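# Insert the steel peg fully into the block's hole

## Task

Push the steel peg completely into the block's hole without shifting the block: if the block ever ends up more than 1.5 cm from its starting spot, the attempt fails. The peg must stay seated on its own, not be held there by the robot. When finished, open the gripper and move the arm away.

## Robot and tools

Robot: two arms, left_arm and right_arm, mounted on opposite sides of a table. Each arm has six joints plus a gripper. Loose objects may occasionally get nudged by something else. Knocking anything off the table is a failure.

Frame: all printed poses share one scene frame. The origin is the table centre, the table surface is at z = +0.020 m, and +z is up. left_arm's base is on the +y side. The arm names do not correspond to image sides. Positions are in metres, orientation is a wxyz quaternion, and velocities are in m/s and rad/s. The reported hand position can be wrong, especially when the arm is stretched far. In the gripper's own frame the fingers point along +x and close along y. end_effector_position is the spot between the finger pads, roughly 3 to 4 cm behind the fingertips.

Tool execute_actions takes {"actions": [...]} and an optional "pictures" boolean (pictures come by default). The list holds at most one item:
- Empty list: nothing is commanded and the current state is returned.
- Move: {"rows": [[14 numbers], ...], "steps": n}. n is 1 to 15 control steps, each 1/30 s, with 15 as the default. Each row covers one step. If there are fewer rows than steps, the last row is repeated.
- Wait: {"steps": n} with n up to 300. It returns once n steps have passed since the previous result, and your reply time counts toward them.

Row layout: one flat list of 14 numbers covering both arms, even if only one arm should move. The order is left_arm waist, shoulder, elbow, wrist pitch, wrist yaw, wrist roll, opening, then the same seven values for right_arm. Joint values are absolute target angles in radians, in the same form as the Joint positions line; they are not offsets.

Nominal joint ranges (rad):
- waist: -3.054 to 3.054
- shoulder: 0.000 to 3.142
- elbow: 0.000 to 2.356
- wrist pitch: -1.571 to 1.571
- wrist yaw: -1.571 to 1.571
- wrist roll: -3.142 to 3.142

A call is refused, and nothing is sent, if a target is more than 0.010 rad beyond a stated limit and also farther out than that joint's last reported angle. True limits can differ from the stated ones by up to 0.010 rad. A target past the true limit is cut to it, and "joint sent to its limit" is then reported. That message may refer to an earlier action that is still running. Not seeing it does not prove there is more room.

Opening is an absolute value from -1 to 1. +1 means fully open. Empty fingers close at about -0.80, and values below that change nothing. Allow at least about 0.5 s for a full close.

Motion: the command sent to each joint is kept within a fixed distance of its measured angle: 0.211 rad for waist, shoulder and elbow, 0.213 for wrist pitch, 0.267 for wrist yaw and 0.228 for wrist roll. Targets are also scaled back so the gripper is never asked to be more than 70 mm from where it is. Large moves therefore take several calls or waits. Friction can leave a joint short of its target, and tiny changes may not happen at all, especially at long reach. Check Joint positions after every move. Between calls the arms keep heading to the last row sent. They stop once nothing is moving or a step is HELD; after that, only a new action drives them farther.

Result lines:
- State: `left_arm: …` | `right_arm: …` gives each gripper's position, quaternion and velocities.
- Joint positions / Joint velocities: one block per arm with the six joints (rad, rad/s), then the finger-pad gap (m; 0.088 when fully open).
- grip_measured: the measured opening on the same -1..1 scale you command. It can be off by up to about 1 mm, by a fixed amount per gripper. When squeezing something hard it reads narrower by up to about 0.061. To hold firmly, command roughly 0.07 below grip_measured; use a smaller margin for a lighter grip. Parts thinner than about 3 mm receive less force. Pad force tops out around 34 to 49 N, with a brief spike at first contact.
- "joint command not followed": a clearance check altered or blocked that arm's joint targets on some steps; the rest of the row still ran.
- HELD: marks steps where all or part of your row was not sent.
- Joint torques: total drive output in joint order, with per-arm offset, scale and noise.
- External joint torques: an estimate of outside load, including friction and any held weight. It may say "no reading".

What to avoid:
- Per-arm load limits (N m): waist 17, shoulder 21.1, elbow 21, wrist pitch 5.55, wrist yaw 5.53, wrist roll 5.19. Hitting one causes a TORQUE FAULT: the arm stops for 10 s and the rest of the call is skipped.
- Holding loads heats the motors. From 50 °C a MOTOR HOT warning appears. At 95 °C an OVER-TEMPERATURE FAULT holds the arm. If it has not cooled within 30 to 60 s, the arm and its gripper lose power and go limp.
- Don't let the arms collide or push hard on each other.
- Avoid drops, slips, slamming into things and shoving hard. Press the peg in gently and leave the block where it is.
- Moving fast and smoothly with little effort is better.

Tool zoom_image: {"camera": name, "region": [x0, y0, x1, y1]} in pixels, with the origin at the top-left. The region can be at most 504x504. It returns a closer view of that camera's latest image. Cameras, each 504x504, in the order they are returned: cam_head_left, cam_head_right, cam_left_wrist, cam_right_wrist.

Tool finished_scene: {"scene": number} ends the current scene and cannot be undone. Call it only when the peg sits fully in the hole unaided and the gripper has let go and moved away. Its result reports success and gives the next task. Replying without calling a tool ends everything.

Each tool is called after ">>>" as a command line: name --argument value for each argument, lists and objects as JSON in quotes; but a table of rows of numbers goes row by row, as --pt "numbers of a row", without its own name.

## Session

>>> execute_actions --actions '[]'

Scene clock: 0.00 s of 4600.00 s.
left_arm: end_effector_position=(+0.2933, +0.3037, +0.2525) grip_measured=+1.000 end_effector_quat_wxyz=(+0.870, -0.051, +0.490, -0.002) end_effector_velocity=(-0.000, +0.001, -0.000) end_effector_angular_velocity=(+0.006, +0.001, +0.007) | right_arm: end_effector_position=(-0.2752, -0.1021, +0.2352) grip_measured=+0.988 end_effector_quat_wxyz=(+0.410, -0.154, -0.063, +0.897) end_effector_velocity=(+0.001, -0.001, -0.000) end_effector_angular_velocity=(+0.015, -0.014, +0.010)
Joint positions: left_arm=[ 1.102  1.166  1.121 -1.066 -0.315 -0.733  0.088] | right_arm=[ 0.749  2.019  1.188  0.6   -0.179 -0.291  0.087]
Joint velocities: left_arm=[-0.002  0.002  0.002 -0.007 -0.007 -0.007  0.   ] | right_arm=[-0.002 -0.002 -0.007  0.007 -0.007 -0.022 -0.   ]
Joint torques (N m, as the arm reports them, + toward a larger angle): no reading
External joint torques (N m, as the arm's controller estimates them; a push from outside toward a larger angle lowers the number): no reading
Heat: left arm: hottest waist 24 °C (+0.0 °C/min); right arm: hottest wrist roll 25 °C (+0.0 °C/min).

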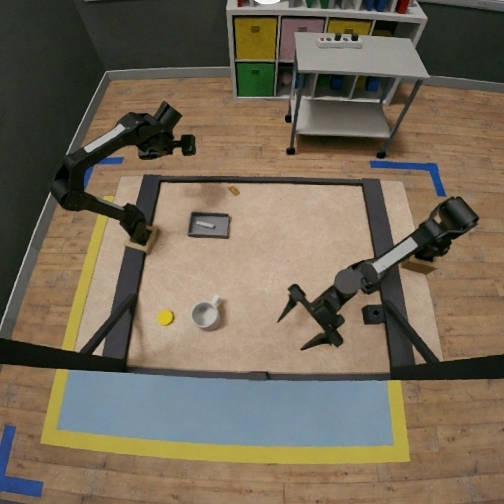

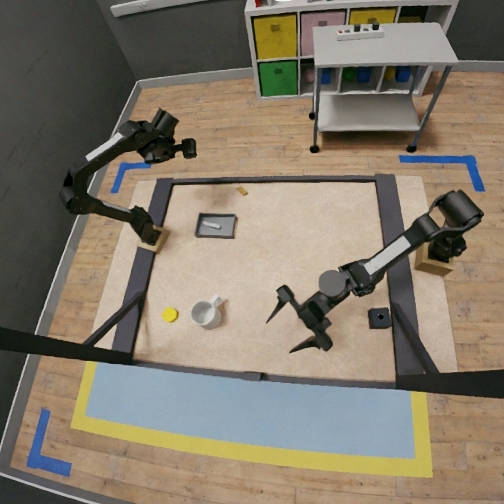

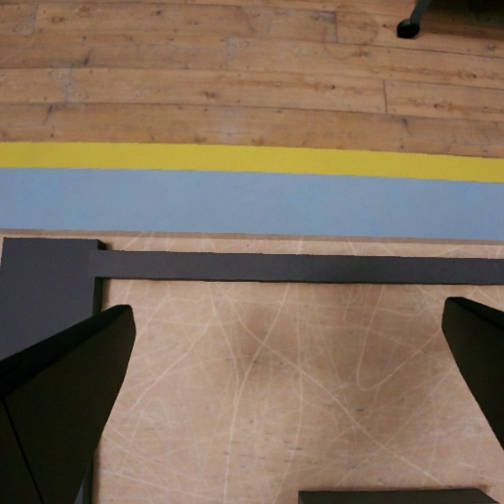

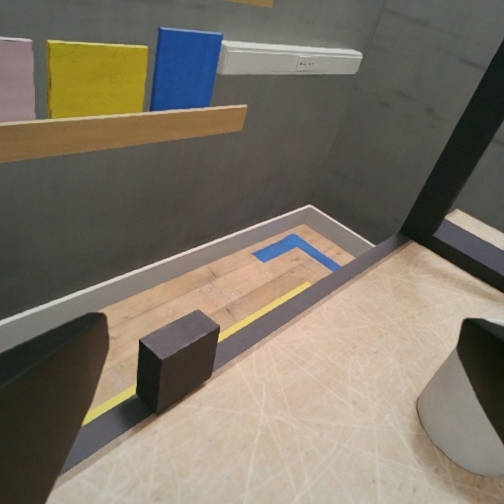

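>>> zoom_image --camera "cam_head_left" --region '[170, 180, 260, 250]'

>>> zoom_image --camera "cam_head_right" --region '[340, 280, 420, 350]'

Region (170, 180, 260, 250) of cam_head_left's 504x504 image, scaled by 5.600, with more detail than that image has.

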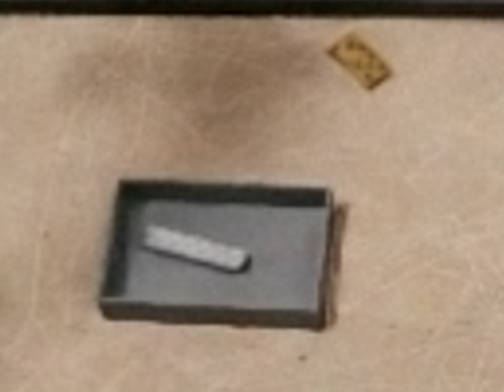

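Region (340, 280, 420, 350) of cam_head_right's 504x504 image, scaled by 6.300, with more detail than that image has; it fills the top 441 rows of this view, and the rest is white.

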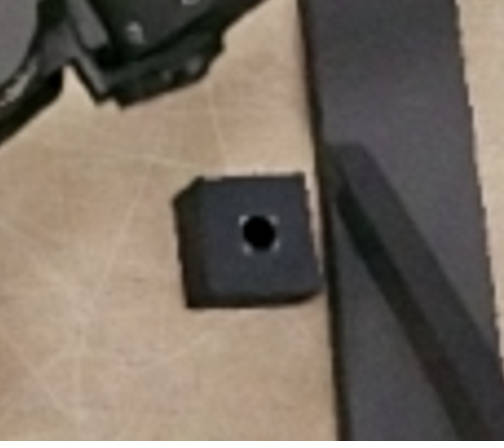

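>>> execute_actions --actions '[{"rows":[[0.61,1.46,1.165,-1.279,0,-2.41,1,1.009,1.67,1.298,-1.199,0,0,1]],"steps":15}]' --pictures false

>>> execute_actions --actions '[{"steps":60}]'

Scene clock: 107.53 s of 4600.00 s.
left_arm: end_effector_position=(+0.1543, +0.2165, +0.1791) grip_measured=+1.000 end_effector_quat_wxyz=(-0.697, +0.127, -0.694, -0.131) end_effector_velocity=(-0.005, +0.011, -0.001) end_effector_angular_velocity=(+0.050, +0.002, +1.890) | right_arm: end_effector_position=(-0.3310, -0.2169, +0.3427) grip_measured=+0.988 end_effector_quat_wxyz=(+0.380, -0.171, +0.067, +0.907) end_effector_velocity=(+0.124, -0.106, -0.189) end_effector_angular_velocity=(-1.026, -0.911, -0.103)
Joint positions: left_arm=[ 0.616  1.452  1.153 -1.276 -0.005 -1.588  0.088] | right_arm=[ 1.012  1.66   1.307 -0.017 -0.011 -0.013  0.087]
Joint velocities: left_arm=[-0.007  0.002 -0.002 -0.051 -0.007 -1.897  0.   ] | right_arm=[-0.012 -0.242  0.095 -1.707  0.066  0.081 -0.   ]
Joint torques (N m, as the arm reports them, + toward a larger angle): left_arm=[-0.43 -3.58  5.67 -0.17  0.05 -0.08] | right_arm=[-0.47 -5.7   6.06  0.56  0.2   0.22]
External joint torques (N m, as the arm's controller estimates them; a push from outside toward a larger angle lowers the number): left_arm=[-0.41  0.96  0.27 -0.42  0.11 -0.08] | right_arm=[-0.01 -0.85  0.95 -0.63  0.19  0.21]
Heat: left arm: hottest wrist pitch 27 °C (+1.0 °C/min); right arm: hottest shoulder 39 °C (+4.0 °C/min).
Steps of this call (steps 1 to 90: nothing new was sent; then 104.03 s passed at rest; steps 91 to 105: all 15 steps of this action). Readings (joint positions):
91: left_arm=[1.094 1.182 1.124 -1.086 -0.299 -0.760] | right_arm=[0.753 2.011 1.192 0.587 -0.165 -0.277]
92: left_arm=[1.058 1.209 1.141 -1.138 -0.242 -0.811] | right_arm=[0.768 1.998 1.198 0.545 -0.133 -0.244]
94: left_arm=[0.968 1.288 1.153 -1.187 -0.140 -0.905] | right_arm=[0.815 1.963 1.210 0.490 -0.100 -0.186]
98: left_arm=[0.752 1.434 1.153 -1.254 -0.033 -1.146] | right_arm=[0.924 1.852 1.248 0.359 -0.054 -0.093]
105: the state above

Scene clock: 109.53 s of 4600.00 s.
left_arm: end_effector_position=(+0.1532, +0.2164, +0.1791) grip_measured=+1.000 end_effector_quat_wxyz=(-0.588, +0.392, -0.586, -0.396) end_effector_velocity=(+0.000, +0.007, -0.001) end_effector_angular_velocity=(+0.033, -0.012, +0.005) | right_arm: end_effector_position=(-0.1925, -0.3592, +0.2030) grip_measured=+0.988 end_effector_quat_wxyz=(+0.278, -0.644, +0.275, +0.658) end_effector_velocity=(+0.001, +0.002, +0.000) end_effector_angular_velocity=(+0.010, -0.000, +0.005)
Joint positions: left_arm=[ 0.613  1.452  1.153 -1.278 -0.003 -2.407  0.088] | right_arm=[ 1.01   1.661  1.307 -1.196 -0.004 -0.006  0.087]
Joint velocities: left_arm=[-0.002 -0.002 -0.007 -0.022 -0.022 -0.007  0.   ] | right_arm=[-0.002 -0.002 -0.002  0.007  0.007 -0.007 -0.   ]
Joint torques (N m, as the arm reports them, + toward a larger angle): left_arm=[-0.36 -3.46  5.74 -0.24  0.07 -0.12] | right_arm=[-0.19 -6.68  5.3  -0.08  0.15  0.2 ]
External joint torques (N m, as the arm's controller estimates them; a push from outside toward a larger angle lowers the number): left_arm=[-0.37  1.05  0.39 -0.43  0.11 -0.12] | right_arm=[-0.2   0.02 -0.7  -0.48  0.16  0.2 ]
Heat: left arm: hottest wrist pitch 27 °C (+1.0 °C/min); right arm: hottest shoulder 39 °C (+4.0 °C/min).
Steps of this call (steps 1 to 45: the robot went on to your last target; steps 46 to 60: nothing new was sent). Readings (joint positions):
1: left_arm=[0.616 1.452 1.153 -1.277 -0.005 -1.651] | right_arm=[1.012 1.655 1.309 -0.074 -0.007 -0.011]
2: left_arm=[0.616 1.452 1.153 -1.277 -0.004 -1.714] | right_arm=[1.011 1.654 1.309 -0.133 -0.006 -0.009]
4: left_arm=[0.615 1.452 1.153 -1.277 -0.003 -1.841] | right_arm=[1.010 1.658 1.308 -0.257 -0.004 -0.007]
8: left_arm=[0.614 1.452 1.153 -1.277 -0.003 -2.094] | right_arm=[1.010 1.661 1.307 -0.490 -0.004 -0.006]
60: the state above
All arms were judged still, so your last target was given up. Only a new action makes them travel on or press farther. Fingers that are still opening or closing keep moving.

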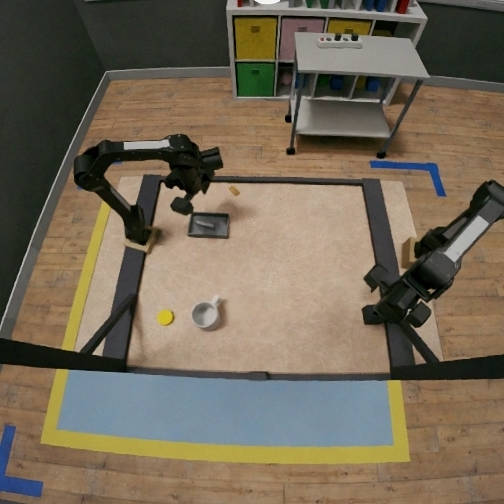

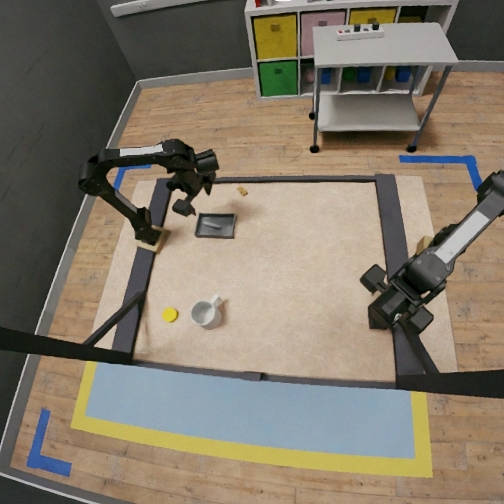

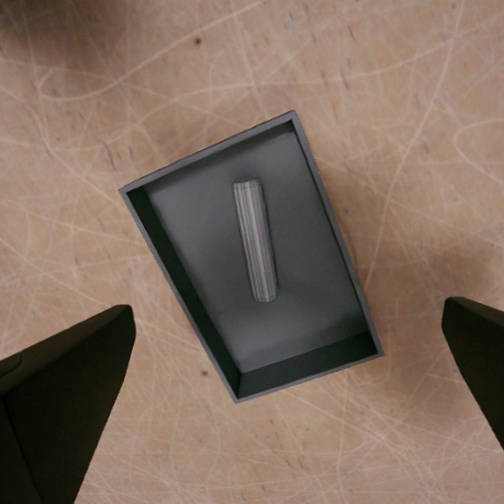

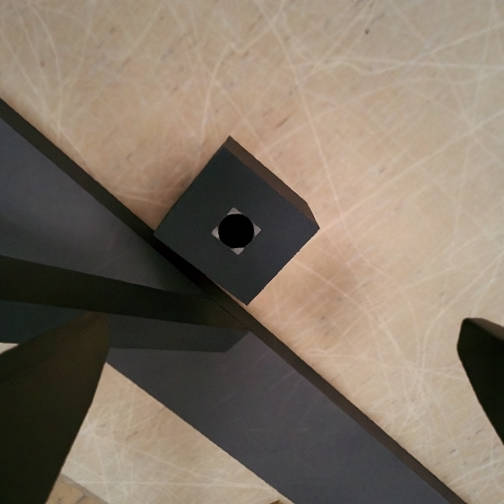

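>>> execute_actions --actions '[{"rows":[[0.572,1.493,0.865,-0.945,0,-2.578,0.05,1.069,1.695,1.075,-0.964,0,0.82,0.2]],"steps":15}]' --pictures false

>>> execute_actions --actions '[{"steps":15}]'

Scene clock: 149.00 s of 4600.00 s.
left_arm: end_effector_position=(+0.1431, +0.2178, +0.1015) grip_measured=+0.057 end_effector_quat_wxyz=(-0.560, +0.432, -0.560, -0.431) end_effector_velocity=(+0.000, -0.006, +0.000) end_effector_angular_velocity=(-0.023, +0.000, +0.020) | right_arm: end_effector_position=(-0.1952, -0.3791, +0.1403) grip_measured=+0.207 end_effector_quat_wxyz=(+0.490, -0.511, +0.491, +0.508) end_effector_velocity=(+0.003, -0.003, -0.000) end_effector_angular_velocity=(-0.019, -0.012, -0.376)
Joint positions: left_arm=[ 0.576  1.496  0.876 -0.949 -0.001 -2.574  0.042] | right_arm=[ 1.067  1.694  1.086 -0.967 -0.     0.781  0.049]
Joint velocities: left_arm=[-0.002  0.002  0.002  0.022  0.007 -0.022 -0.003] | right_arm=[-0.002  0.002  0.002 -0.022 -0.007  0.374 -0.002]
Joint torques (N m, as the arm reports them, + toward a larger angle): left_arm=[-0.46 -4.46  3.56 -0.06  0.04 -0.09] | right_arm=[ 0.19 -7.47  4.59  0.25  0.04  0.26]
External joint torques (N m, as the arm's controller estimates them; a push from outside toward a larger angle lowers the number): left_arm=[-0.46  0.1  -1.59 -0.29  0.06 -0.09] | right_arm=[ 0.17 -0.95 -1.   -0.1   0.01  0.24]
Heat: left arm: hottest elbow 26 °C (+0.0 °C/min); right arm: hottest shoulder 34 °C (-4.0 °C/min).
Steps of this call (steps 1 to 90: nothing new was sent; then 35.97 s passed at rest; steps 91 to 105: all 15 steps of this action). Readings (joint positions):
91: left_arm=[0.611 1.454 1.132 -1.251 -0.003 -2.434] | right_arm=[1.013 1.662 1.285 -1.168 -0.002 0.028]
92: left_arm=[0.603 1.451 1.085 -1.169 -0.003 -2.482] | right_arm=[1.024 1.654 1.236 -1.090 0.000 0.098]
94: left_arm=[0.584 1.467 0.984 -1.062 -0.002 -2.532] | right_arm=[1.050 1.667 1.156 -1.029 0.000 0.221]
98: left_arm=[0.576 1.496 0.880 -0.977 -0.001 -2.566] | right_arm=[1.067 1.694 1.088 -0.984 0.000 0.470]
105: the state above

Scene clock: 149.50 s of 4600.00 s.
left_arm: end_effector_position=(+0.1431, +0.2175, +0.1014) grip_measured=+0.053 end_effector_quat_wxyz=(-0.560, +0.433, -0.560, -0.430) end_effector_velocity=(+0.001, +0.001, +0.001) end_effector_angular_velocity=(+0.005, -0.006, +0.010) | right_arm: end_effector_position=(-0.1953, -0.3789, +0.1403) grip_measured=+0.203 end_effector_quat_wxyz=(+0.499, -0.502, +0.499, +0.500) end_effector_velocity=(+0.005, -0.005, -0.001) end_effector_angular_velocity=(-0.024, -0.015, +0.020)
Joint positions: left_arm=[ 0.576  1.496  0.875 -0.947 -0.001 -2.575  0.042] | right_arm=[ 1.067  1.694  1.086 -0.967 -0.     0.814  0.049]
Joint velocities: left_arm=[ 0.002 -0.002  0.002 -0.007 -0.007 -0.007  0.   ] | right_arm=[-0.002 -0.002 -0.007 -0.022 -0.007 -0.022 -0.   ]
Joint torques (N m, as the arm reports them, + toward a larger angle): left_arm=[-0.35 -4.44  3.45 -0.02  0.04 -0.11] | right_arm=[ 0.17 -7.29  4.72  0.23  0.06  0.23]
External joint torques (N m, as the arm's controller estimates them; a push from outside toward a larger angle lowers the number): left_arm=[-0.37  0.11 -1.65 -0.24  0.06 -0.11] | right_arm=[ 0.16 -0.77 -0.8  -0.08  0.02  0.23]
Heat: left arm: hottest elbow 26 °C (-1.0 °C/min); right arm: hottest shoulder 34 °C (-4.0 °C/min).
Steps of this call (steps 1 to 15: the robot went on to your last target). Readings (joint positions):
1: left_arm=[0.576 1.496 0.876 -0.948 -0.001 -2.575] | right_arm=[1.067 1.694 1.086 -0.967 -0.000 0.791]
2: left_arm=[0.576 1.496 0.876 -0.948 -0.001 -2.575] | right_arm=[1.067 1.694 1.086 -0.967 -0.000 0.799]
4: left_arm=[0.576 1.496 0.876 -0.948 -0.001 -2.575] | right_arm=[1.067 1.694 1.086 -0.967 -0.000 0.807]
8: left_arm=[0.576 1.496 0.876 -0.947 -0.001 -2.575] | right_arm=[1.067 1.694 1.086 -0.967 -0.000 0.813]
15: the state above

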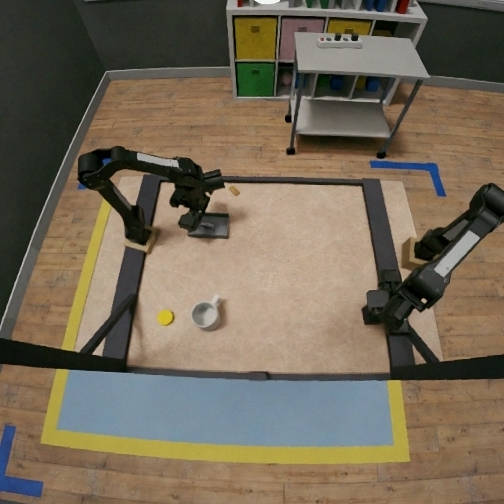

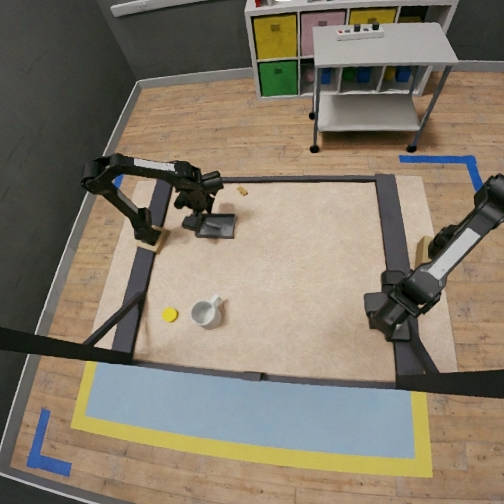

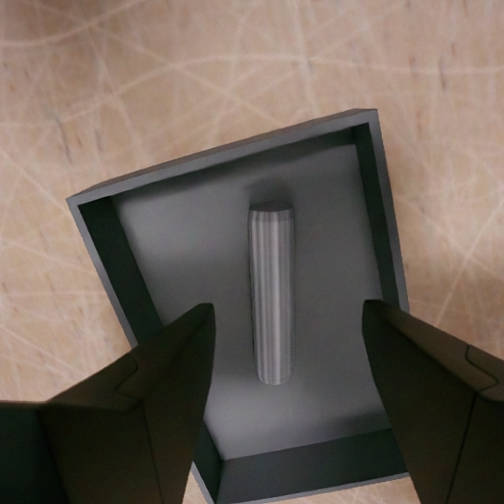

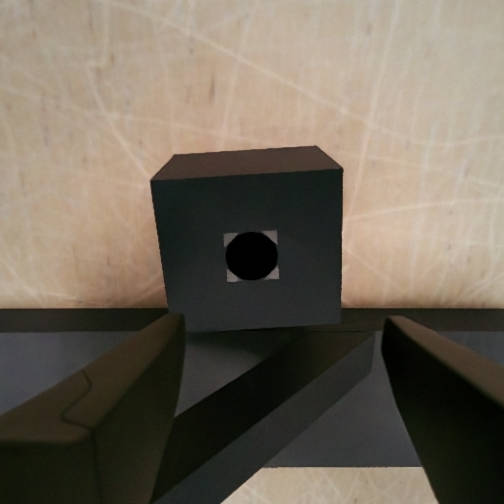

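>>> execute_actions --actions '[{"rows":[[0.582,1.499,0.86,-0.93,0,-2.57,0.05,1.0,1.694,1.086,-0.8,0,0.7,0.3],[0.589,1.502,0.84,-0.91,0,-2.565,0.05,0.9,1.694,1.086,-0.6,0,0.6,0.3],[0.591,1.506,0.82,-0.888,0,-2.56,0.05,0.19,1.694,1.086,0.6,0,0,0.3],[0.591,1.51,0.80,-0.865,0,-2.56,0.05,0.19,1.694,1.086,0.6,0,0,0.3],[0.591,1.514,0.785,-0.845,0,-2.56,0.05,0.19,1.694,1.086,0.6,0,0,0.3],[0.591,1.519,0.77,-0.825,0,-2.56,0.05,0.19,1.694,1.086,0.6,0,0,0.3],[0.591,1.523,0.755,-0.805,0,-2.56,0.05,0.19,1.694,1.086,0.6,0,0,0.3],[0.591,1.527,0.737,-0.788,0,-2.56,0.05,0.19,1.694,1.086,0.6,0,0,0.3]],"steps":15}]' --pictures false

>>> execute_actions --actions '[{"rows":[[0.591,1.527,0.737,-0.788,0,-2.56,0.05,0.19,1.75,1.0,0.8,0,0,0.3]],"steps":15}]'

Scene clock: 191.70 s of 4600.00 s.
left_arm: end_effector_position=(+0.1427, +0.2276, +0.0676) grip_measured=+0.053 end_effector_quat_wxyz=(-0.560, +0.434, -0.560, -0.429) end_effector_velocity=(+0.003, -0.006, -0.001) end_effector_angular_velocity=(-0.028, -0.017, +0.005) | right_arm: end_effector_position=(-0.0711, -0.1552, +0.1916) grip_measured=+0.296 end_effector_quat_wxyz=(+0.591, -0.290, +0.309, +0.686) end_effector_velocity=(+0.490, +0.322, +0.187) end_effector_angular_velocity=(+1.401, -0.267, -0.625)
Joint positions: left_arm=[ 0.587  1.519  0.748 -0.793 -0.001 -2.563  0.042] | right_arm=[ 0.447  1.693  1.084 -0.259 -0.005  0.12   0.054]
Joint velocities: left_arm=[-0.002  0.002 -0.002  0.037 -0.007 -0.007  0.   ] | right_arm=[-1.272 -0.007 -0.002  1.311 -0.007 -0.842 -0.   ]
Joint torques (N m, as the arm reports them, + toward a larger angle): left_arm=[ 0.43 -3.31  3.16  0.    0.04  0.08] | right_arm=[-0.34 -8.71  7.22  1.24  0.14 -0.26]
External joint torques (N m, as the arm's controller estimates them; a push from outside toward a larger angle lowers the number): left_arm=[ 0.43  1.02 -1.55 -0.2   0.06  0.08] | right_arm=[-0.21 -0.72  0.62 -0.12  0.12 -0.25]
Heat: left arm: hottest wrist pitch 25 °C (-1.0 °C/min); right arm: hottest shoulder 34 °C (-1.0 °C/min).
Steps of this call (steps 1 to 15: the robot went on to your last target; steps 16 to 90: nothing new was sent; then 38.70 s passed at rest; steps 91 to 105: all 15 steps of this action). Readings (joint positions):
91: left_arm=[0.576 1.496 0.875 -0.945 -0.001 -2.575] | right_arm=[1.064 1.694 1.086 -0.953 -0.002 0.801]
92: left_arm=[0.576 1.496 0.871 -0.937 -0.001 -2.575] | right_arm=[1.046 1.694 1.083 -0.897 -0.006 0.755]
94: left_arm=[0.581 1.496 0.852 -0.907 -0.001 -2.569] | right_arm=[0.960 1.694 1.084 -0.773 -0.008 0.642]
98: left_arm=[0.587 1.507 0.789 -0.837 -0.001 -2.564] | right_arm=[0.760 1.693 1.084 -0.580 -0.005 0.435]
105: the state above

Scene clock: 192.20 s of 4600.00 s.
left_arm: end_effector_position=(+0.1428, +0.2274, +0.0674) grip_measured=+0.053 end_effector_quat_wxyz=(-0.560, +0.434, -0.561, -0.429) end_effector_velocity=(+0.001, -0.001, -0.000) end_effector_angular_velocity=(-0.005, -0.009, +0.005) | right_arm: end_effector_position=(+0.0449, -0.0728, +0.2987) grip_measured=+0.297 end_effector_quat_wxyz=(+0.728, -0.045, +0.053, +0.683) end_effector_velocity=(+0.003, +0.051, +0.372) end_effector_angular_velocity=(+1.717, -0.124, +0.008)
Joint positions: left_arm=[ 0.587  1.519  0.747 -0.79  -0.001 -2.563  0.042] | right_arm=[0.189 1.74  1.011 0.59  0.003 0.007 0.054]
Joint velocities: left_arm=[-0.002 -0.002 -0.002  0.007 -0.007 -0.007 -0.   ] | right_arm=[-0.002 -0.002 -0.002  1.722 -0.007 -0.022 -0.   ]
Joint torques (N m, as the arm reports them, + toward a larger angle): left_arm=[ 0.37 -3.22  3.17  0.    0.04  0.08] | right_arm=[-0.07 -8.24  5.95  1.78 -0.14 -0.22]
External joint torques (N m, as the arm's controller estimates them; a push from outside toward a larger angle lowers the number): left_arm=[ 0.37  1.15 -1.59 -0.24  0.06  0.08] | right_arm=[-0.12 -0.05 -0.77 -0.13 -0.13 -0.23]
Heat: left arm: hottest wrist pitch 25 °C (-1.0 °C/min); right arm: hottest shoulder 34 °C (-1.0 °C/min).
Steps of this call (steps 1 to 15: all 15 steps of this action). Readings (joint positions):
1: left_arm=[0.587 1.519 0.748 -0.791 -0.001 -2.563] | right_arm=[0.405 1.695 1.080 -0.211 -0.005 0.094]
2: left_arm=[0.587 1.519 0.748 -0.791 -0.001 -2.563] | right_arm=[0.361 1.696 1.072 -0.160 -0.005 0.074]
4: left_arm=[0.587 1.519 0.747 -0.791 -0.001 -2.563] | right_arm=[0.275 1.707 1.049 -0.054 -0.004 0.041]
8: left_arm=[0.587 1.519 0.747 -0.790 -0.001 -2.563] | right_arm=[0.186 1.738 1.014 0.174 0.003 0.014]
15: the state above

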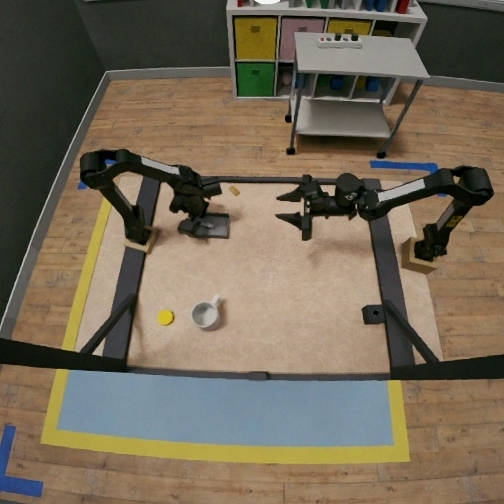

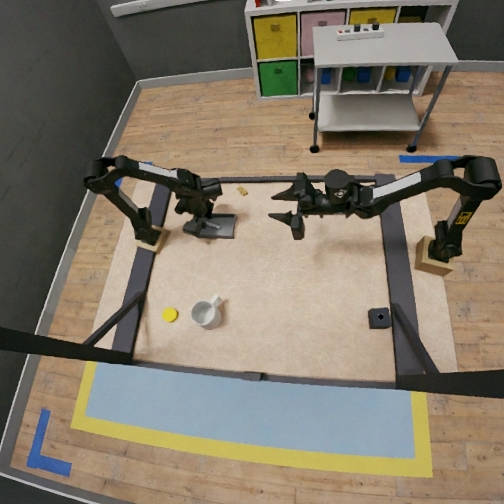

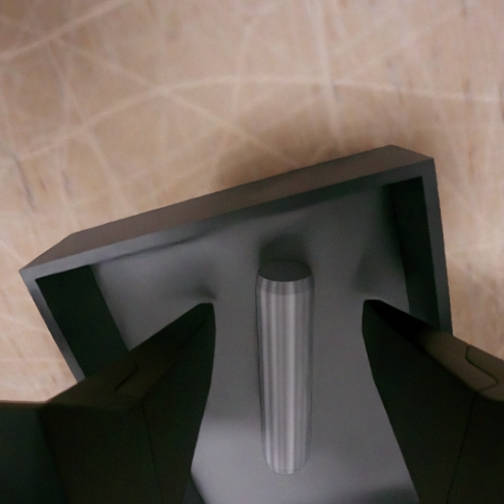

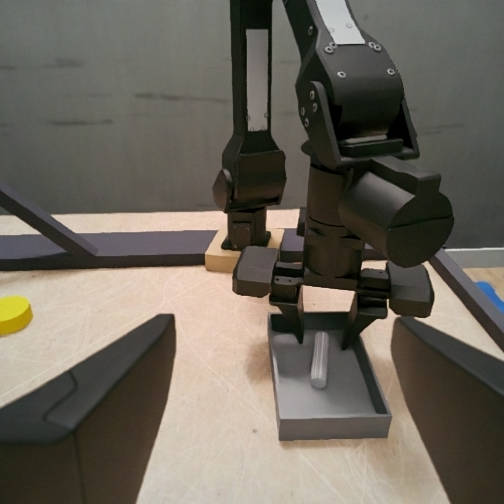

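>>> execute_actions --actions '[{"rows":[[0.591,1.532,0.727,-0.78,0,-2.56,0.05,0.19,1.85,0.95,0.95,0,0,0.3],[0.591,1.532,0.727,-0.78,0,-2.56,0.05,0.19,1.9,0.92,1.0,0,0,0.3],[0.591,1.532,0.727,-0.78,0,-2.56,0.05,0.19,1.95,0.9,1.05,0,0,0.3],[0.591,1.532,0.727,-0.78,0,-2.56,0.0,0.19,2.0,0.84,1.16,0,0,0.3],[0.591,1.532,0.727,-0.78,0,-2.56,-0.1,0.19,2.0,0.78,1.22,0,0,0.3],[0.591,1.532,0.727,-0.78,0,-2.56,-0.2,0.19,2.0,0.75,1.26,0,0,0.3],[0.591,1.532,0.727,-0.78,0,-2.56,-0.3,0.19,2.0,0.75,1.26,0,0,0.3],[0.591,1.532,0.727,-0.78,0,-2.56,-0.37,0.19,2.0,0.75,1.26,0,0,0.3],[0.591,1.532,0.727,-0.78,0,-2.56,-0.43,0.19,2.0,0.75,1.26,0,0,0.3],[0.591,1.532,0.727,-0.78,0,-2.56,-0.48,0.19,2.0,0.75,1.26,0,0,0.3],[0.591,1.532,0.727,-0.78,0,-2.56,-0.53,0.19,2.0,0.75,1.26,0,0,0.3],[0.591,1.532,0.727,-0.78,0,-2.56,-0.58,0.19,2.0,0.75,1.26,0,0,0.3]],"steps":15}]'

Scene clock: 206.53 s of 4600.00 s.
left_arm: end_effector_position=(+0.1421, +0.2294, +0.0645) grip_measured=-0.523 end_effector_quat_wxyz=(-0.560, +0.433, -0.560, -0.431) end_effector_velocity=(-0.002, +0.002, -0.000) end_effector_angular_velocity=(+0.005, +0.009, +0.020) | right_arm: end_effector_position=(+0.0438, -0.0919, +0.2224) grip_measured=+0.297 end_effector_quat_wxyz=(+0.729, +0.011, -0.007, +0.684) end_effector_velocity=(+0.000, -0.001, +0.031) end_effector_angular_velocity=(+0.139, -0.001, +0.005)
Joint positions: left_arm=[ 0.587  1.523  0.737 -0.782 -0.001 -2.563  0.013] | right_arm=[0.189 1.991 0.76  1.255 0.003 0.006 0.054]
Joint velocities: left_arm=[-0.002 -0.002 -0.002 -0.007  0.007 -0.022 -0.014] | right_arm=[-0.002 -0.002 -0.002  0.139 -0.007  0.007 -0.   ]
Joint torques (N m, as the arm reports them, + toward a larger angle): left_arm=[ 0.38 -3.2   3.09 -0.03  0.03  0.09] | right_arm=[ 0.07 -8.47  4.22  1.22 -0.15 -0.21]
External joint torques (N m, as the arm's controller estimates them; a push from outside toward a larger angle lowers the number): left_arm=[ 0.38  1.15 -1.63 -0.26  0.05  0.09] | right_arm=[ 0.07 -0.66 -0.51 -0.42 -0.15 -0.21]
Heat: left arm: hottest wrist pitch 25 °C (-1.0 °C/min); right arm: hottest shoulder 34 °C (+0.0 °C/min).
Steps of this call (steps 1 to 30: the robot went on to your last target; steps 31 to 90: nothing new was sent; then 10.83 s passed at rest; steps 91 to 105: all 15 steps of this action). Readings (joint positions):
91: left_arm=[0.587 1.520 0.746 -0.789 -0.001 -2.563] | right_arm=[0.189 1.749 1.005 0.822 0.003 0.006]
92: left_arm=[0.587 1.520 0.744 -0.785 -0.001 -2.563] | right_arm=[0.189 1.772 0.994 0.889 0.003 0.006]
94: left_arm=[0.587 1.522 0.740 -0.784 -0.001 -2.563] | right_arm=[0.189 1.824 0.970 0.967 0.003 0.006]
98: left_arm=[0.587 1.523 0.737 -0.783 -0.001 -2.563] | right_arm=[0.189 1.936 0.836 1.141 0.003 0.006]
105: the state above

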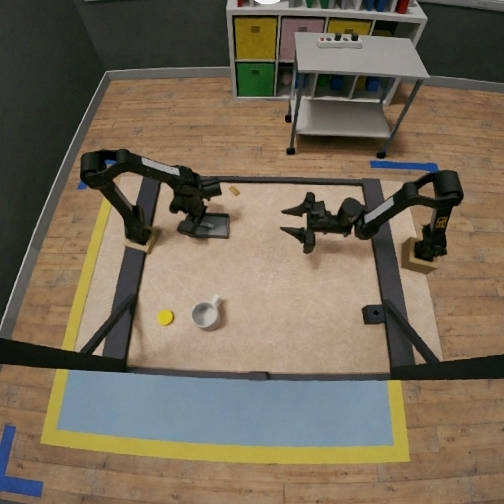

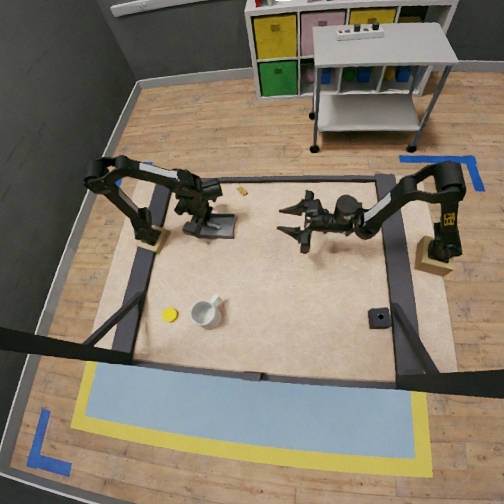

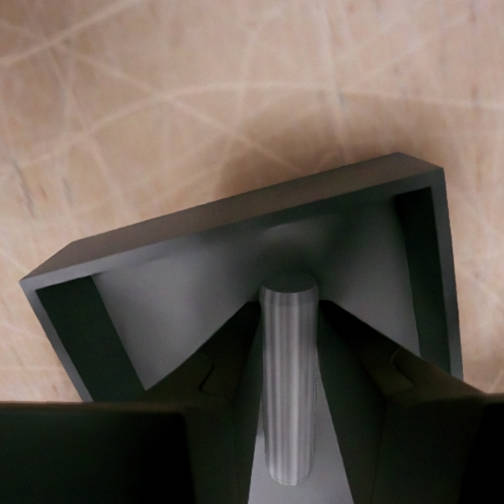

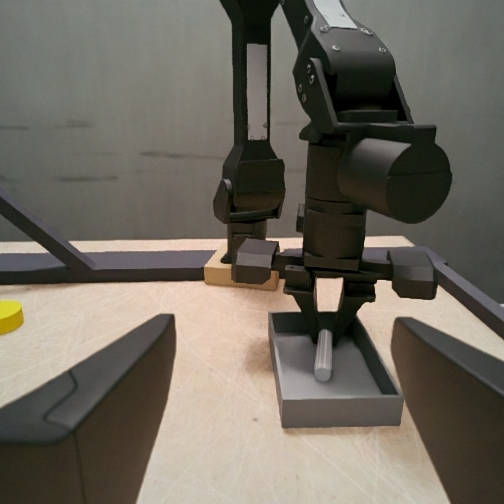

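>>> execute_actions --actions '[{"rows":[[0.587,1.525,0.737,-0.782,0,-2.563,-0.62,0.19,2.0,0.75,1.26,0,0,0.3],[0.587,1.52,0.745,-0.79,0,-2.563,-0.62,0.19,2.0,0.75,1.26,0,0,0.3],[0.587,1.51,0.76,-0.81,0,-2.563,-0.62,0.19,2.0,0.75,1.26,0,0,0.3],[0.587,1.50,0.78,-0.84,0,-2.563,-0.62,0.19,2.0,0.75,1.26,0,0,0.3],[0.587,1.49,0.80,-0.87,0,-2.563,-0.62,0.19,2.0,0.75,1.26,0,0,0.3],[0.587,1.48,0.82,-0.90,0,-2.563,-0.62,0.19,2.0,0.75,1.26,0,0,0.3],[0.587,1.47,0.84,-0.93,0,-2.563,-0.62,0.19,2.0,0.75,1.26,0,0,0.3],[0.587,1.46,0.86,-0.96,0,-2.563,-0.62,0.19,2.0,0.75,1.26,0,0,0.3],[0.587,1.45,0.885,-1.0,0,-2.563,-0.62,0.19,2.0,0.75,1.26,0,0,0.3],[0.587,1.44,0.91,-1.04,0,-2.563,-0.62,0.19,2.0,0.75,1.26,0,0,0.3],[0.587,1.43,0.94,-1.08,0,-2.563,-0.62,0.19,2.0,0.75,1.26,0,0,0.3],[0.587,1.43,0.98,-1.12,0,-2.563,-0.62,0.19,2.0,0.75,1.26,0,0,0.3],[0.587,1.44,1.03,-1.16,0,-2.563,-0.62,0.19,2.0,0.75,1.26,0,0,0.3],[0.57,1.46,1.09,-1.2,0,-2.6,-0.62,0.19,2.0,0.75,1.26,0,0,0.3],[0.54,1.49,1.15,-1.23,0,-2.65,-0.62,0.19,2.0,0.75,1.26,0,0,0.3]],"steps":15}]' --pictures false

>>> execute_actions --actions '[{"rows":[[0.51,1.52,1.2,-1.25,0,-2.69,-0.62,0.19,2.0,0.75,1.26,0,0,0.3],[0.48,1.55,1.25,-1.27,0,-2.73,-0.62,0.19,2.0,0.75,1.26,0,0,0.3],[0.45,1.58,1.3,-1.29,0,-2.78,-0.62,0.19,2.0,0.75,1.26,0,0,0.3],[0.42,1.61,1.35,-1.31,0,-2.82,-0.62,0.19,2.0,0.75,1.26,0,0,0.3],[0.39,1.64,1.4,-1.33,0,-2.87,-0.62,0.19,2.0,0.75,1.26,0,0,0.3],[0.36,1.67,1.45,-1.35,0,-2.91,-0.62,0.19,2.0,0.75,1.26,0,0,0.3],[0.33,1.7,1.5,-1.37,0,-2.96,-0.62,0.19,2.0,0.75,1.26,0,0,0.3],[0.3,1.73,1.55,-1.39,0,-3.0,-0.62,0.19,2.0,0.75,1.26,0,0,0.3],[0.27,1.76,1.6,-1.41,0,-3.04,-0.62,0.19,2.0,0.75,1.26,0,0,0.3],[0.24,1.79,1.65,-1.42,0,-3.08,-0.62,0.19,2.0,0.75,1.26,0,0,0.3],[0.22,1.82,1.685,-1.43,0,-3.12,-0.62,0.19,2.0,0.75,1.26,0,0,0.3],[0.206,1.843,1.706,-1.434,0,-3.14,-0.62,0.19,2.0,0.75,1.26,0,0,0.3]],"steps":15}]' --pictures false

>>> execute_actions --actions '[{"steps":10}]'

Scene clock: 230.83 s of 4600.00 s.
left_arm: end_effector_position=(+0.1430, +0.2229, +0.1393) grip_measured=-0.525 end_effector_quat_wxyz=(-0.561, +0.426, -0.552, -0.446) end_effector_velocity=(-0.004, -0.152, +0.300) end_effector_angular_velocity=(-0.078, -0.104, +0.496) | right_arm: end_effector_position=(+0.0438, -0.0922, +0.2229) grip_measured=+0.297 end_effector_quat_wxyz=(+0.729, +0.012, -0.008, +0.684) end_effector_velocity=(+0.002, -0.001, +0.001) end_effector_angular_velocity=(-0.003, -0.007, -0.010)
Joint positions: left_arm=[ 0.582  1.459  0.999 -1.142 -0.002 -2.585  0.013] | right_arm=[0.189 1.991 0.759 1.26  0.003 0.006 0.054]
Joint velocities: left_arm=[-0.256  0.208  1.404 -1.092 -0.051 -0.755 -0.   ] | right_arm=[-0.002 -0.007 -0.002 -0.007  0.007 -0.007 -0.   ]
Joint torques (N m, as the arm reports them, + toward a larger angle): left_arm=[-1.7  -3.    7.15  0.01  0.08 -0.11] | right_arm=[ 0.09 -8.44  4.27  1.54 -0.14 -0.21]
External joint torques (N m, as the arm's controller estimates them; a push from outside toward a larger angle lowers the number): left_arm=[-0.68  0.57  1.4  -0.43 -0.01 -0.13] | right_arm=[ 0.14 -0.19 -0.71 -0.31 -0.14 -0.22]
Heat: left arm: hottest wrist pitch 25 °C (+0.0 °C/min); right arm: hottest shoulder 35 °C (+1.0 °C/min).
Steps of this call (steps 1 to 15: the robot went on to your last target; steps 16 to 90: nothing new was sent; then 20.80 s passed at rest; steps 91 to 105: all 15 steps of this action). Readings (joint positions):
91: left_arm=[0.587 1.523 0.737 -0.782 -0.001 -2.563] | right_arm=[0.189 1.991 0.759 1.260 0.003 0.006]
92: left_arm=[0.587 1.523 0.737 -0.782 -0.001 -2.563] | right_arm=[0.189 1.991 0.759 1.260 0.003 0.006]
94: left_arm=[0.587 1.523 0.743 -0.796 -0.001 -2.563] | right_arm=[0.189 1.991 0.759 1.260 0.003 0.006]
98: left_arm=[0.587 1.504 0.789 -0.892 -0.001 -2.563] | right_arm=[0.189 1.991 0.759 1.260 0.003 0.006]
105: the state above

Scene clock: 231.33 s of 4600.00 s.
left_arm: end_effector_position=(+0.0534, +0.1056, +0.2114) grip_measured=-0.525 end_effector_quat_wxyz=(-0.519, +0.479, -0.523, -0.477) end_effector_velocity=(-0.091, -0.023, -0.018) end_effector_angular_velocity=(+0.198, -0.016, +0.044) | right_arm: end_effector_position=(+0.0438, -0.0922, +0.2229) grip_measured=+0.297 end_effector_quat_wxyz=(+0.729, +0.012, -0.008, +0.684) end_effector_velocity=(+0.000, -0.001, +0.002) end_effector_angular_velocity=(+0.007, -0.008, +0.005)
Joint positions: left_arm=[ 0.214  1.815  1.668 -1.418  0.002 -3.11   0.013] | right_arm=[0.189 1.991 0.759 1.26  0.003 0.006 0.054]
Joint velocities: left_arm=[-0.271  0.276  0.276 -0.198 -0.007 -0.315  0.   ] | right_arm=[-0.002 -0.002 -0.002  0.007 -0.007 -0.007 -0.   ]
Joint torques (N m, as the arm reports them, + toward a larger angle): left_arm=[ 1.74 -6.21  5.73 -0.52 -0.04 -0.09] | right_arm=[ 0.09 -8.4   4.25  1.55 -0.14 -0.2 ]
External joint torques (N m, as the arm's controller estimates them; a push from outside toward a larger angle lowers the number): left_arm=[ 0.46  1.1   0.68 -0.53  0.08 -0.09] | right_arm=[ 0.09 -0.23 -0.71 -0.29 -0.14 -0.21]
Heat: left arm: hottest wrist pitch 25 °C (+0.0 °C/min); right arm: hottest shoulder 35 °C (+1.0 °C/min).
Steps of this call (steps 1 to 15: all 15 steps of this action). Readings (joint positions):
1: left_arm=[0.570 1.469 1.048 -1.175 -0.002 -2.612] | right_arm=[0.189 1.991 0.759 1.260 0.003 0.006]
2: left_arm=[0.551 1.484 1.102 -1.202 -0.002 -2.643] | right_arm=[0.189 1.991 0.759 1.260 0.003 0.006]
4: left_arm=[0.500 1.528 1.210 -1.246 -0.002 -2.718] | right_arm=[0.189 1.991 0.759 1.260 0.003 0.006]
8: left_arm=[0.383 1.644 1.409 -1.335 -0.002 -2.887] | right_arm=[0.189 1.991 0.759 1.260 0.003 0.006]
15: the state above

Scene clock: 231.67 s of 4600.00 s.
left_arm: end_effector_position=(+0.0504, +0.1037, +0.2109) grip_measured=-0.525 end_effector_quat_wxyz=(-0.517, +0.481, -0.515, -0.485) end_effector_velocity=(+0.000, +0.001, +0.004) end_effector_angular_velocity=(-0.008, -0.007, +0.019) | right_arm: end_effector_position=(+0.0438, -0.0922, +0.2229) grip_measured=+0.297 end_effector_quat_wxyz=(+0.729, +0.012, -0.008, +0.684) end_effector_velocity=(-0.002, +0.001, +0.000) end_effector_angular_velocity=(-0.003, -0.008, +0.019)
Joint positions: left_arm=[ 0.205  1.833  1.689 -1.432  0.002 -3.137  0.013] | right_arm=[0.189 1.991 0.759 1.26  0.003 0.006 0.054]
Joint velocities: left_arm=[-0.002 -0.007  0.007 -0.007 -0.007 -0.022 -0.   ] | right_arm=[-0.002 -0.002  0.002 -0.007 -0.022 -0.007 -0.   ]
Joint torques (N m, as the arm reports them, + toward a larger angle): left_arm=[ 0.11 -5.75  6.09 -0.27 -0.03 -0.14] | right_arm=[ 0.09 -8.4   4.23  1.57 -0.14 -0.2 ]
External joint torques (N m, as the arm's controller estimates them; a push from outside toward a larger angle lowers the number): left_arm=[ 0.11  1.52  0.73 -0.44 -0.04 -0.14] | right_arm=[ 0.09 -0.18 -0.78 -0.28 -0.14 -0.21]
Heat: left arm: hottest wrist pitch 25 °C (+0.0 °C/min); right arm: hottest shoulder 35 °C (+1.0 °C/min).
Steps of this call (steps 1 to 10: the robot went on to your last target). Readings (joint positions):
1: left_arm=[0.207 1.823 1.674 -1.424 0.002 -3.118] | right_arm=[0.189 1.991 0.759 1.260 0.003 0.006]
2: left_arm=[0.205 1.827 1.678 -1.429 0.002 -3.124] | right_arm=[0.189 1.991 0.759 1.260 0.003 0.006]
4: left_arm=[0.205 1.832 1.682 -1.430 0.002 -3.131] | right_arm=[0.189 1.991 0.759 1.260 0.003 0.006]
8: left_arm=[0.205 1.833 1.687 -1.432 0.002 -3.136] | right_arm=[0.189 1.991 0.759 1.260 0.003 0.006]
10: the state above

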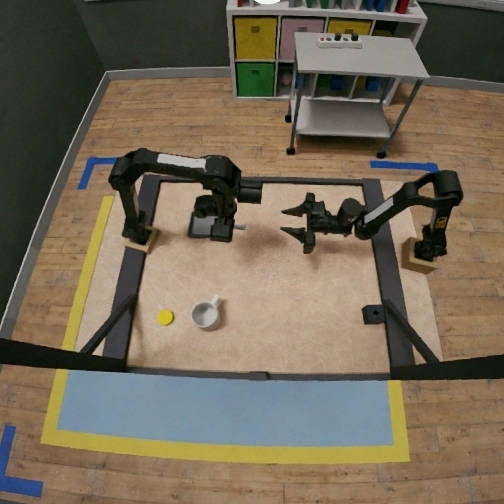

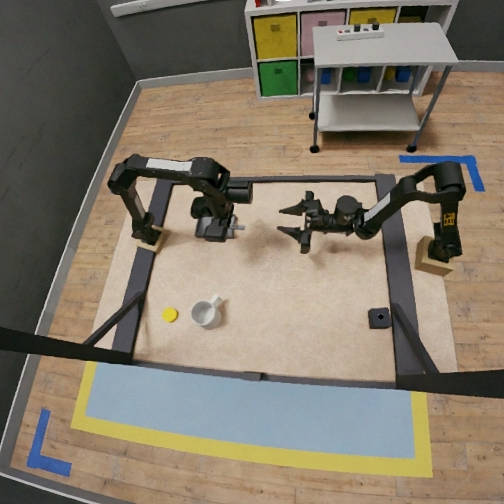

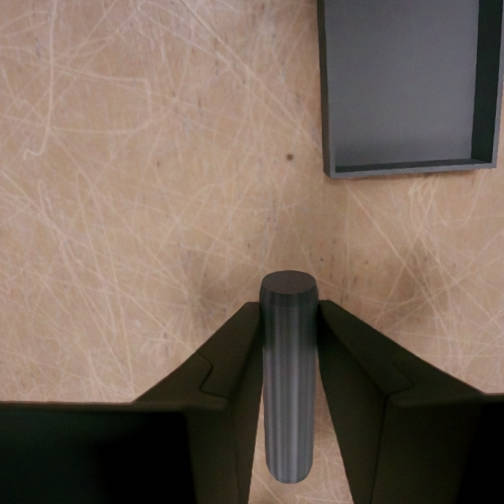

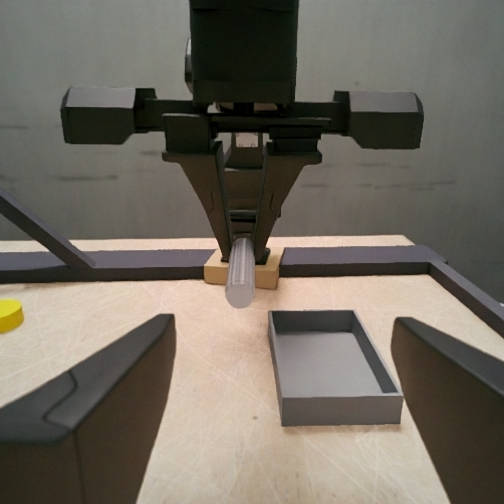

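>>> execute_actions --actions '[{"rows":[[0.206,1.843,1.706,-1.434,0,-3.14,-0.62,0.195,2.04,0.79,1.255,0,0,0.3],[0.206,1.843,1.706,-1.434,0,-3.14,-0.62,0.2,2.08,0.83,1.25,0,0,0.3],[0.206,1.843,1.706,-1.434,0,-3.14,-0.62,0.205,2.12,0.88,1.24,0,0,0.3],[0.206,1.843,1.706,-1.434,0,-3.14,-0.62,0.208,2.16,0.93,1.23,0,0,0.3],[0.206,1.843,1.706,-1.434,0,-3.14,-0.62,0.208,2.2,0.98,1.215,0,0,0.3],[0.206,1.843,1.706,-1.434,0,-3.14,-0.62,0.208,2.24,1.04,1.2,0,0,0.3],[0.206,1.843,1.706,-1.434,0,-3.14,-0.62,0.208,2.28,1.1,1.18,0,0,0.3],[0.206,1.843,1.706,-1.434,0,-3.14,-0.62,0.208,2.31,1.15,1.16,0,0,0.3],[0.206,1.843,1.706,-1.434,0,-3.14,-0.62,0.208,2.325,1.172,1.15,0,0,0.3]],"steps":15}]' --pictures false

>>> execute_actions --actions '[{"steps":6}]'

Scene clock: 247.00 s of 4600.00 s.
left_arm: end_effector_position=(+0.0504, +0.1038, +0.2108) grip_measured=-0.525 end_effector_quat_wxyz=(-0.517, +0.481, -0.515, -0.485) end_effector_velocity=(+0.002, +0.001, +0.001) end_effector_angular_velocity=(+0.002, -0.008, +0.024) | right_arm: end_effector_position=(+0.0389, -0.0061, +0.1872) grip_measured=+0.297 end_effector_quat_wxyz=(+0.723, +0.005, -0.001, +0.691) end_effector_velocity=(+0.001, +0.023, +0.026) end_effector_angular_velocity=(+0.070, -0.025, -0.005)
Joint positions: left_arm=[ 0.205  1.834  1.689 -1.432  0.002 -3.137  0.013] | right_arm=[0.206 2.301 1.153 1.157 0.003 0.006 0.054]
Joint velocities: left_arm=[ 0.002 -0.002  0.002 -0.007 -0.007 -0.022  0.   ] | right_arm=[ 0.002  0.022  0.115 -0.022  0.007 -0.022  0.   ]
Joint torques (N m, as the arm reports them, + toward a larger angle): left_arm=[ 0.13 -5.73  6.17 -0.25 -0.02 -0.11] | right_arm=[-0.02 -9.69  6.66  1.3  -0.14 -0.21]
External joint torques (N m, as the arm's controller estimates them; a push from outside toward a larger angle lowers the number): left_arm=[ 0.09  1.55  0.76 -0.47 -0.03 -0.1 ] | right_arm=[-0.14  1.13  1.27 -0.6  -0.14 -0.21]
Heat: left arm: hottest elbow 25 °C (+0.0 °C/min); right arm: hottest shoulder 35 °C (+1.0 °C/min).
Steps of this call (steps 1 to 30: the robot went on to your last target; steps 31 to 90: nothing new was sent; then 11.83 s passed at rest; steps 91 to 105: all 15 steps of this action). Readings (joint positions):
91: left_arm=[0.205 1.834 1.689 -1.432 0.002 -3.137] | right_arm=[0.189 1.994 0.761 1.260 0.003 0.006]
92: left_arm=[0.205 1.834 1.689 -1.432 0.002 -3.137] | right_arm=[0.189 2.003 0.770 1.260 0.003 0.006]
94: left_arm=[0.205 1.834 1.689 -1.432 0.002 -3.137] | right_arm=[0.194 2.052 0.824 1.255 0.003 0.006]
98: left_arm=[0.205 1.834 1.689 -1.432 0.002 -3.137] | right_arm=[0.205 2.199 1.010 1.204 0.003 0.006]
105: the state above

Scene clock: 247.20 s of 4600.00 s.
left_arm: end_effector_position=(+0.0504, +0.1038, +0.2108) grip_measured=-0.525 end_effector_quat_wxyz=(-0.517, +0.481, -0.515, -0.485) end_effector_velocity=(+0.000, +0.002, +0.000) end_effector_angular_velocity=(+0.007, -0.008, -0.010) | right_arm: end_effector_position=(+0.0390, -0.0041, +0.1902) grip_measured=+0.297 end_effector_quat_wxyz=(+0.723, +0.008, -0.004, +0.691) end_effector_velocity=(+0.000, -0.000, -0.004) end_effector_angular_velocity=(-0.012, +0.008, +0.005)
Joint positions: left_arm=[ 0.205  1.834  1.689 -1.432  0.002 -3.137  0.013] | right_arm=[0.206 2.301 1.164 1.155 0.003 0.006 0.054]
Joint velocities: left_arm=[-0.002 -0.002 -0.002 -0.007 -0.007  0.007 -0.   ] | right_arm=[-0.002  0.002 -0.002 -0.007 -0.007  0.007 -0.   ]
Joint torques (N m, as the arm reports them, + toward a larger angle): left_arm=[ 0.09 -5.72  6.18 -0.25 -0.03 -0.11] | right_arm=[ 0.1  -9.54  6.73  1.25 -0.13 -0.21]
External joint torques (N m, as the arm's controller estimates them; a push from outside toward a larger angle lowers the number): left_arm=[ 0.06  1.54  0.81 -0.45 -0.04 -0.11] | right_arm=[ 0.08  1.05  1.38 -0.59 -0.13 -0.22]
Heat: left arm: hottest elbow 25 °C (+0.0 °C/min); right arm: hottest shoulder 35 °C (+1.0 °C/min).
Steps of this call (steps 1 to 6: the robot went on to your last target). Readings (joint positions):
1: left_arm=[0.205 1.834 1.689 -1.432 0.002 -3.137] | right_arm=[0.206 2.301 1.157 1.157 0.003 0.006]
2: left_arm=[0.205 1.834 1.689 -1.432 0.002 -3.137] | right_arm=[0.206 2.301 1.159 1.156 0.003 0.006]
4: left_arm=[0.205 1.834 1.689 -1.432 0.002 -3.137] | right_arm=[0.206 2.301 1.163 1.156 0.003 0.006]
6: the state above

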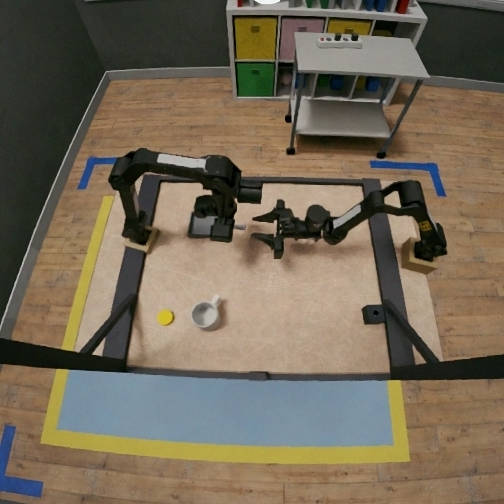

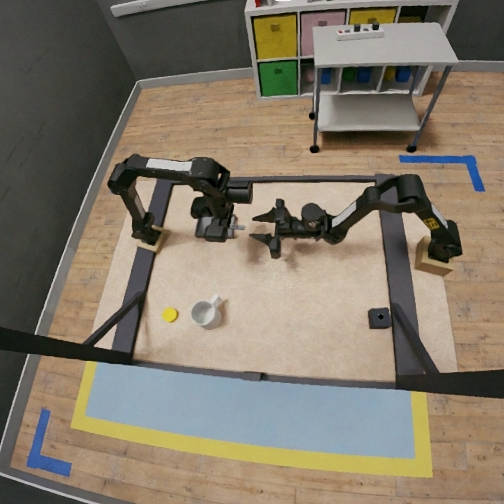

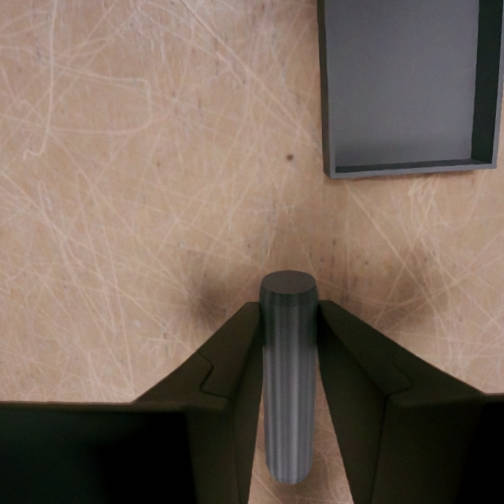

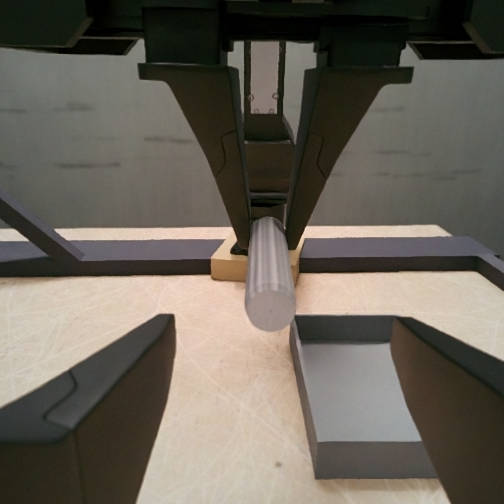

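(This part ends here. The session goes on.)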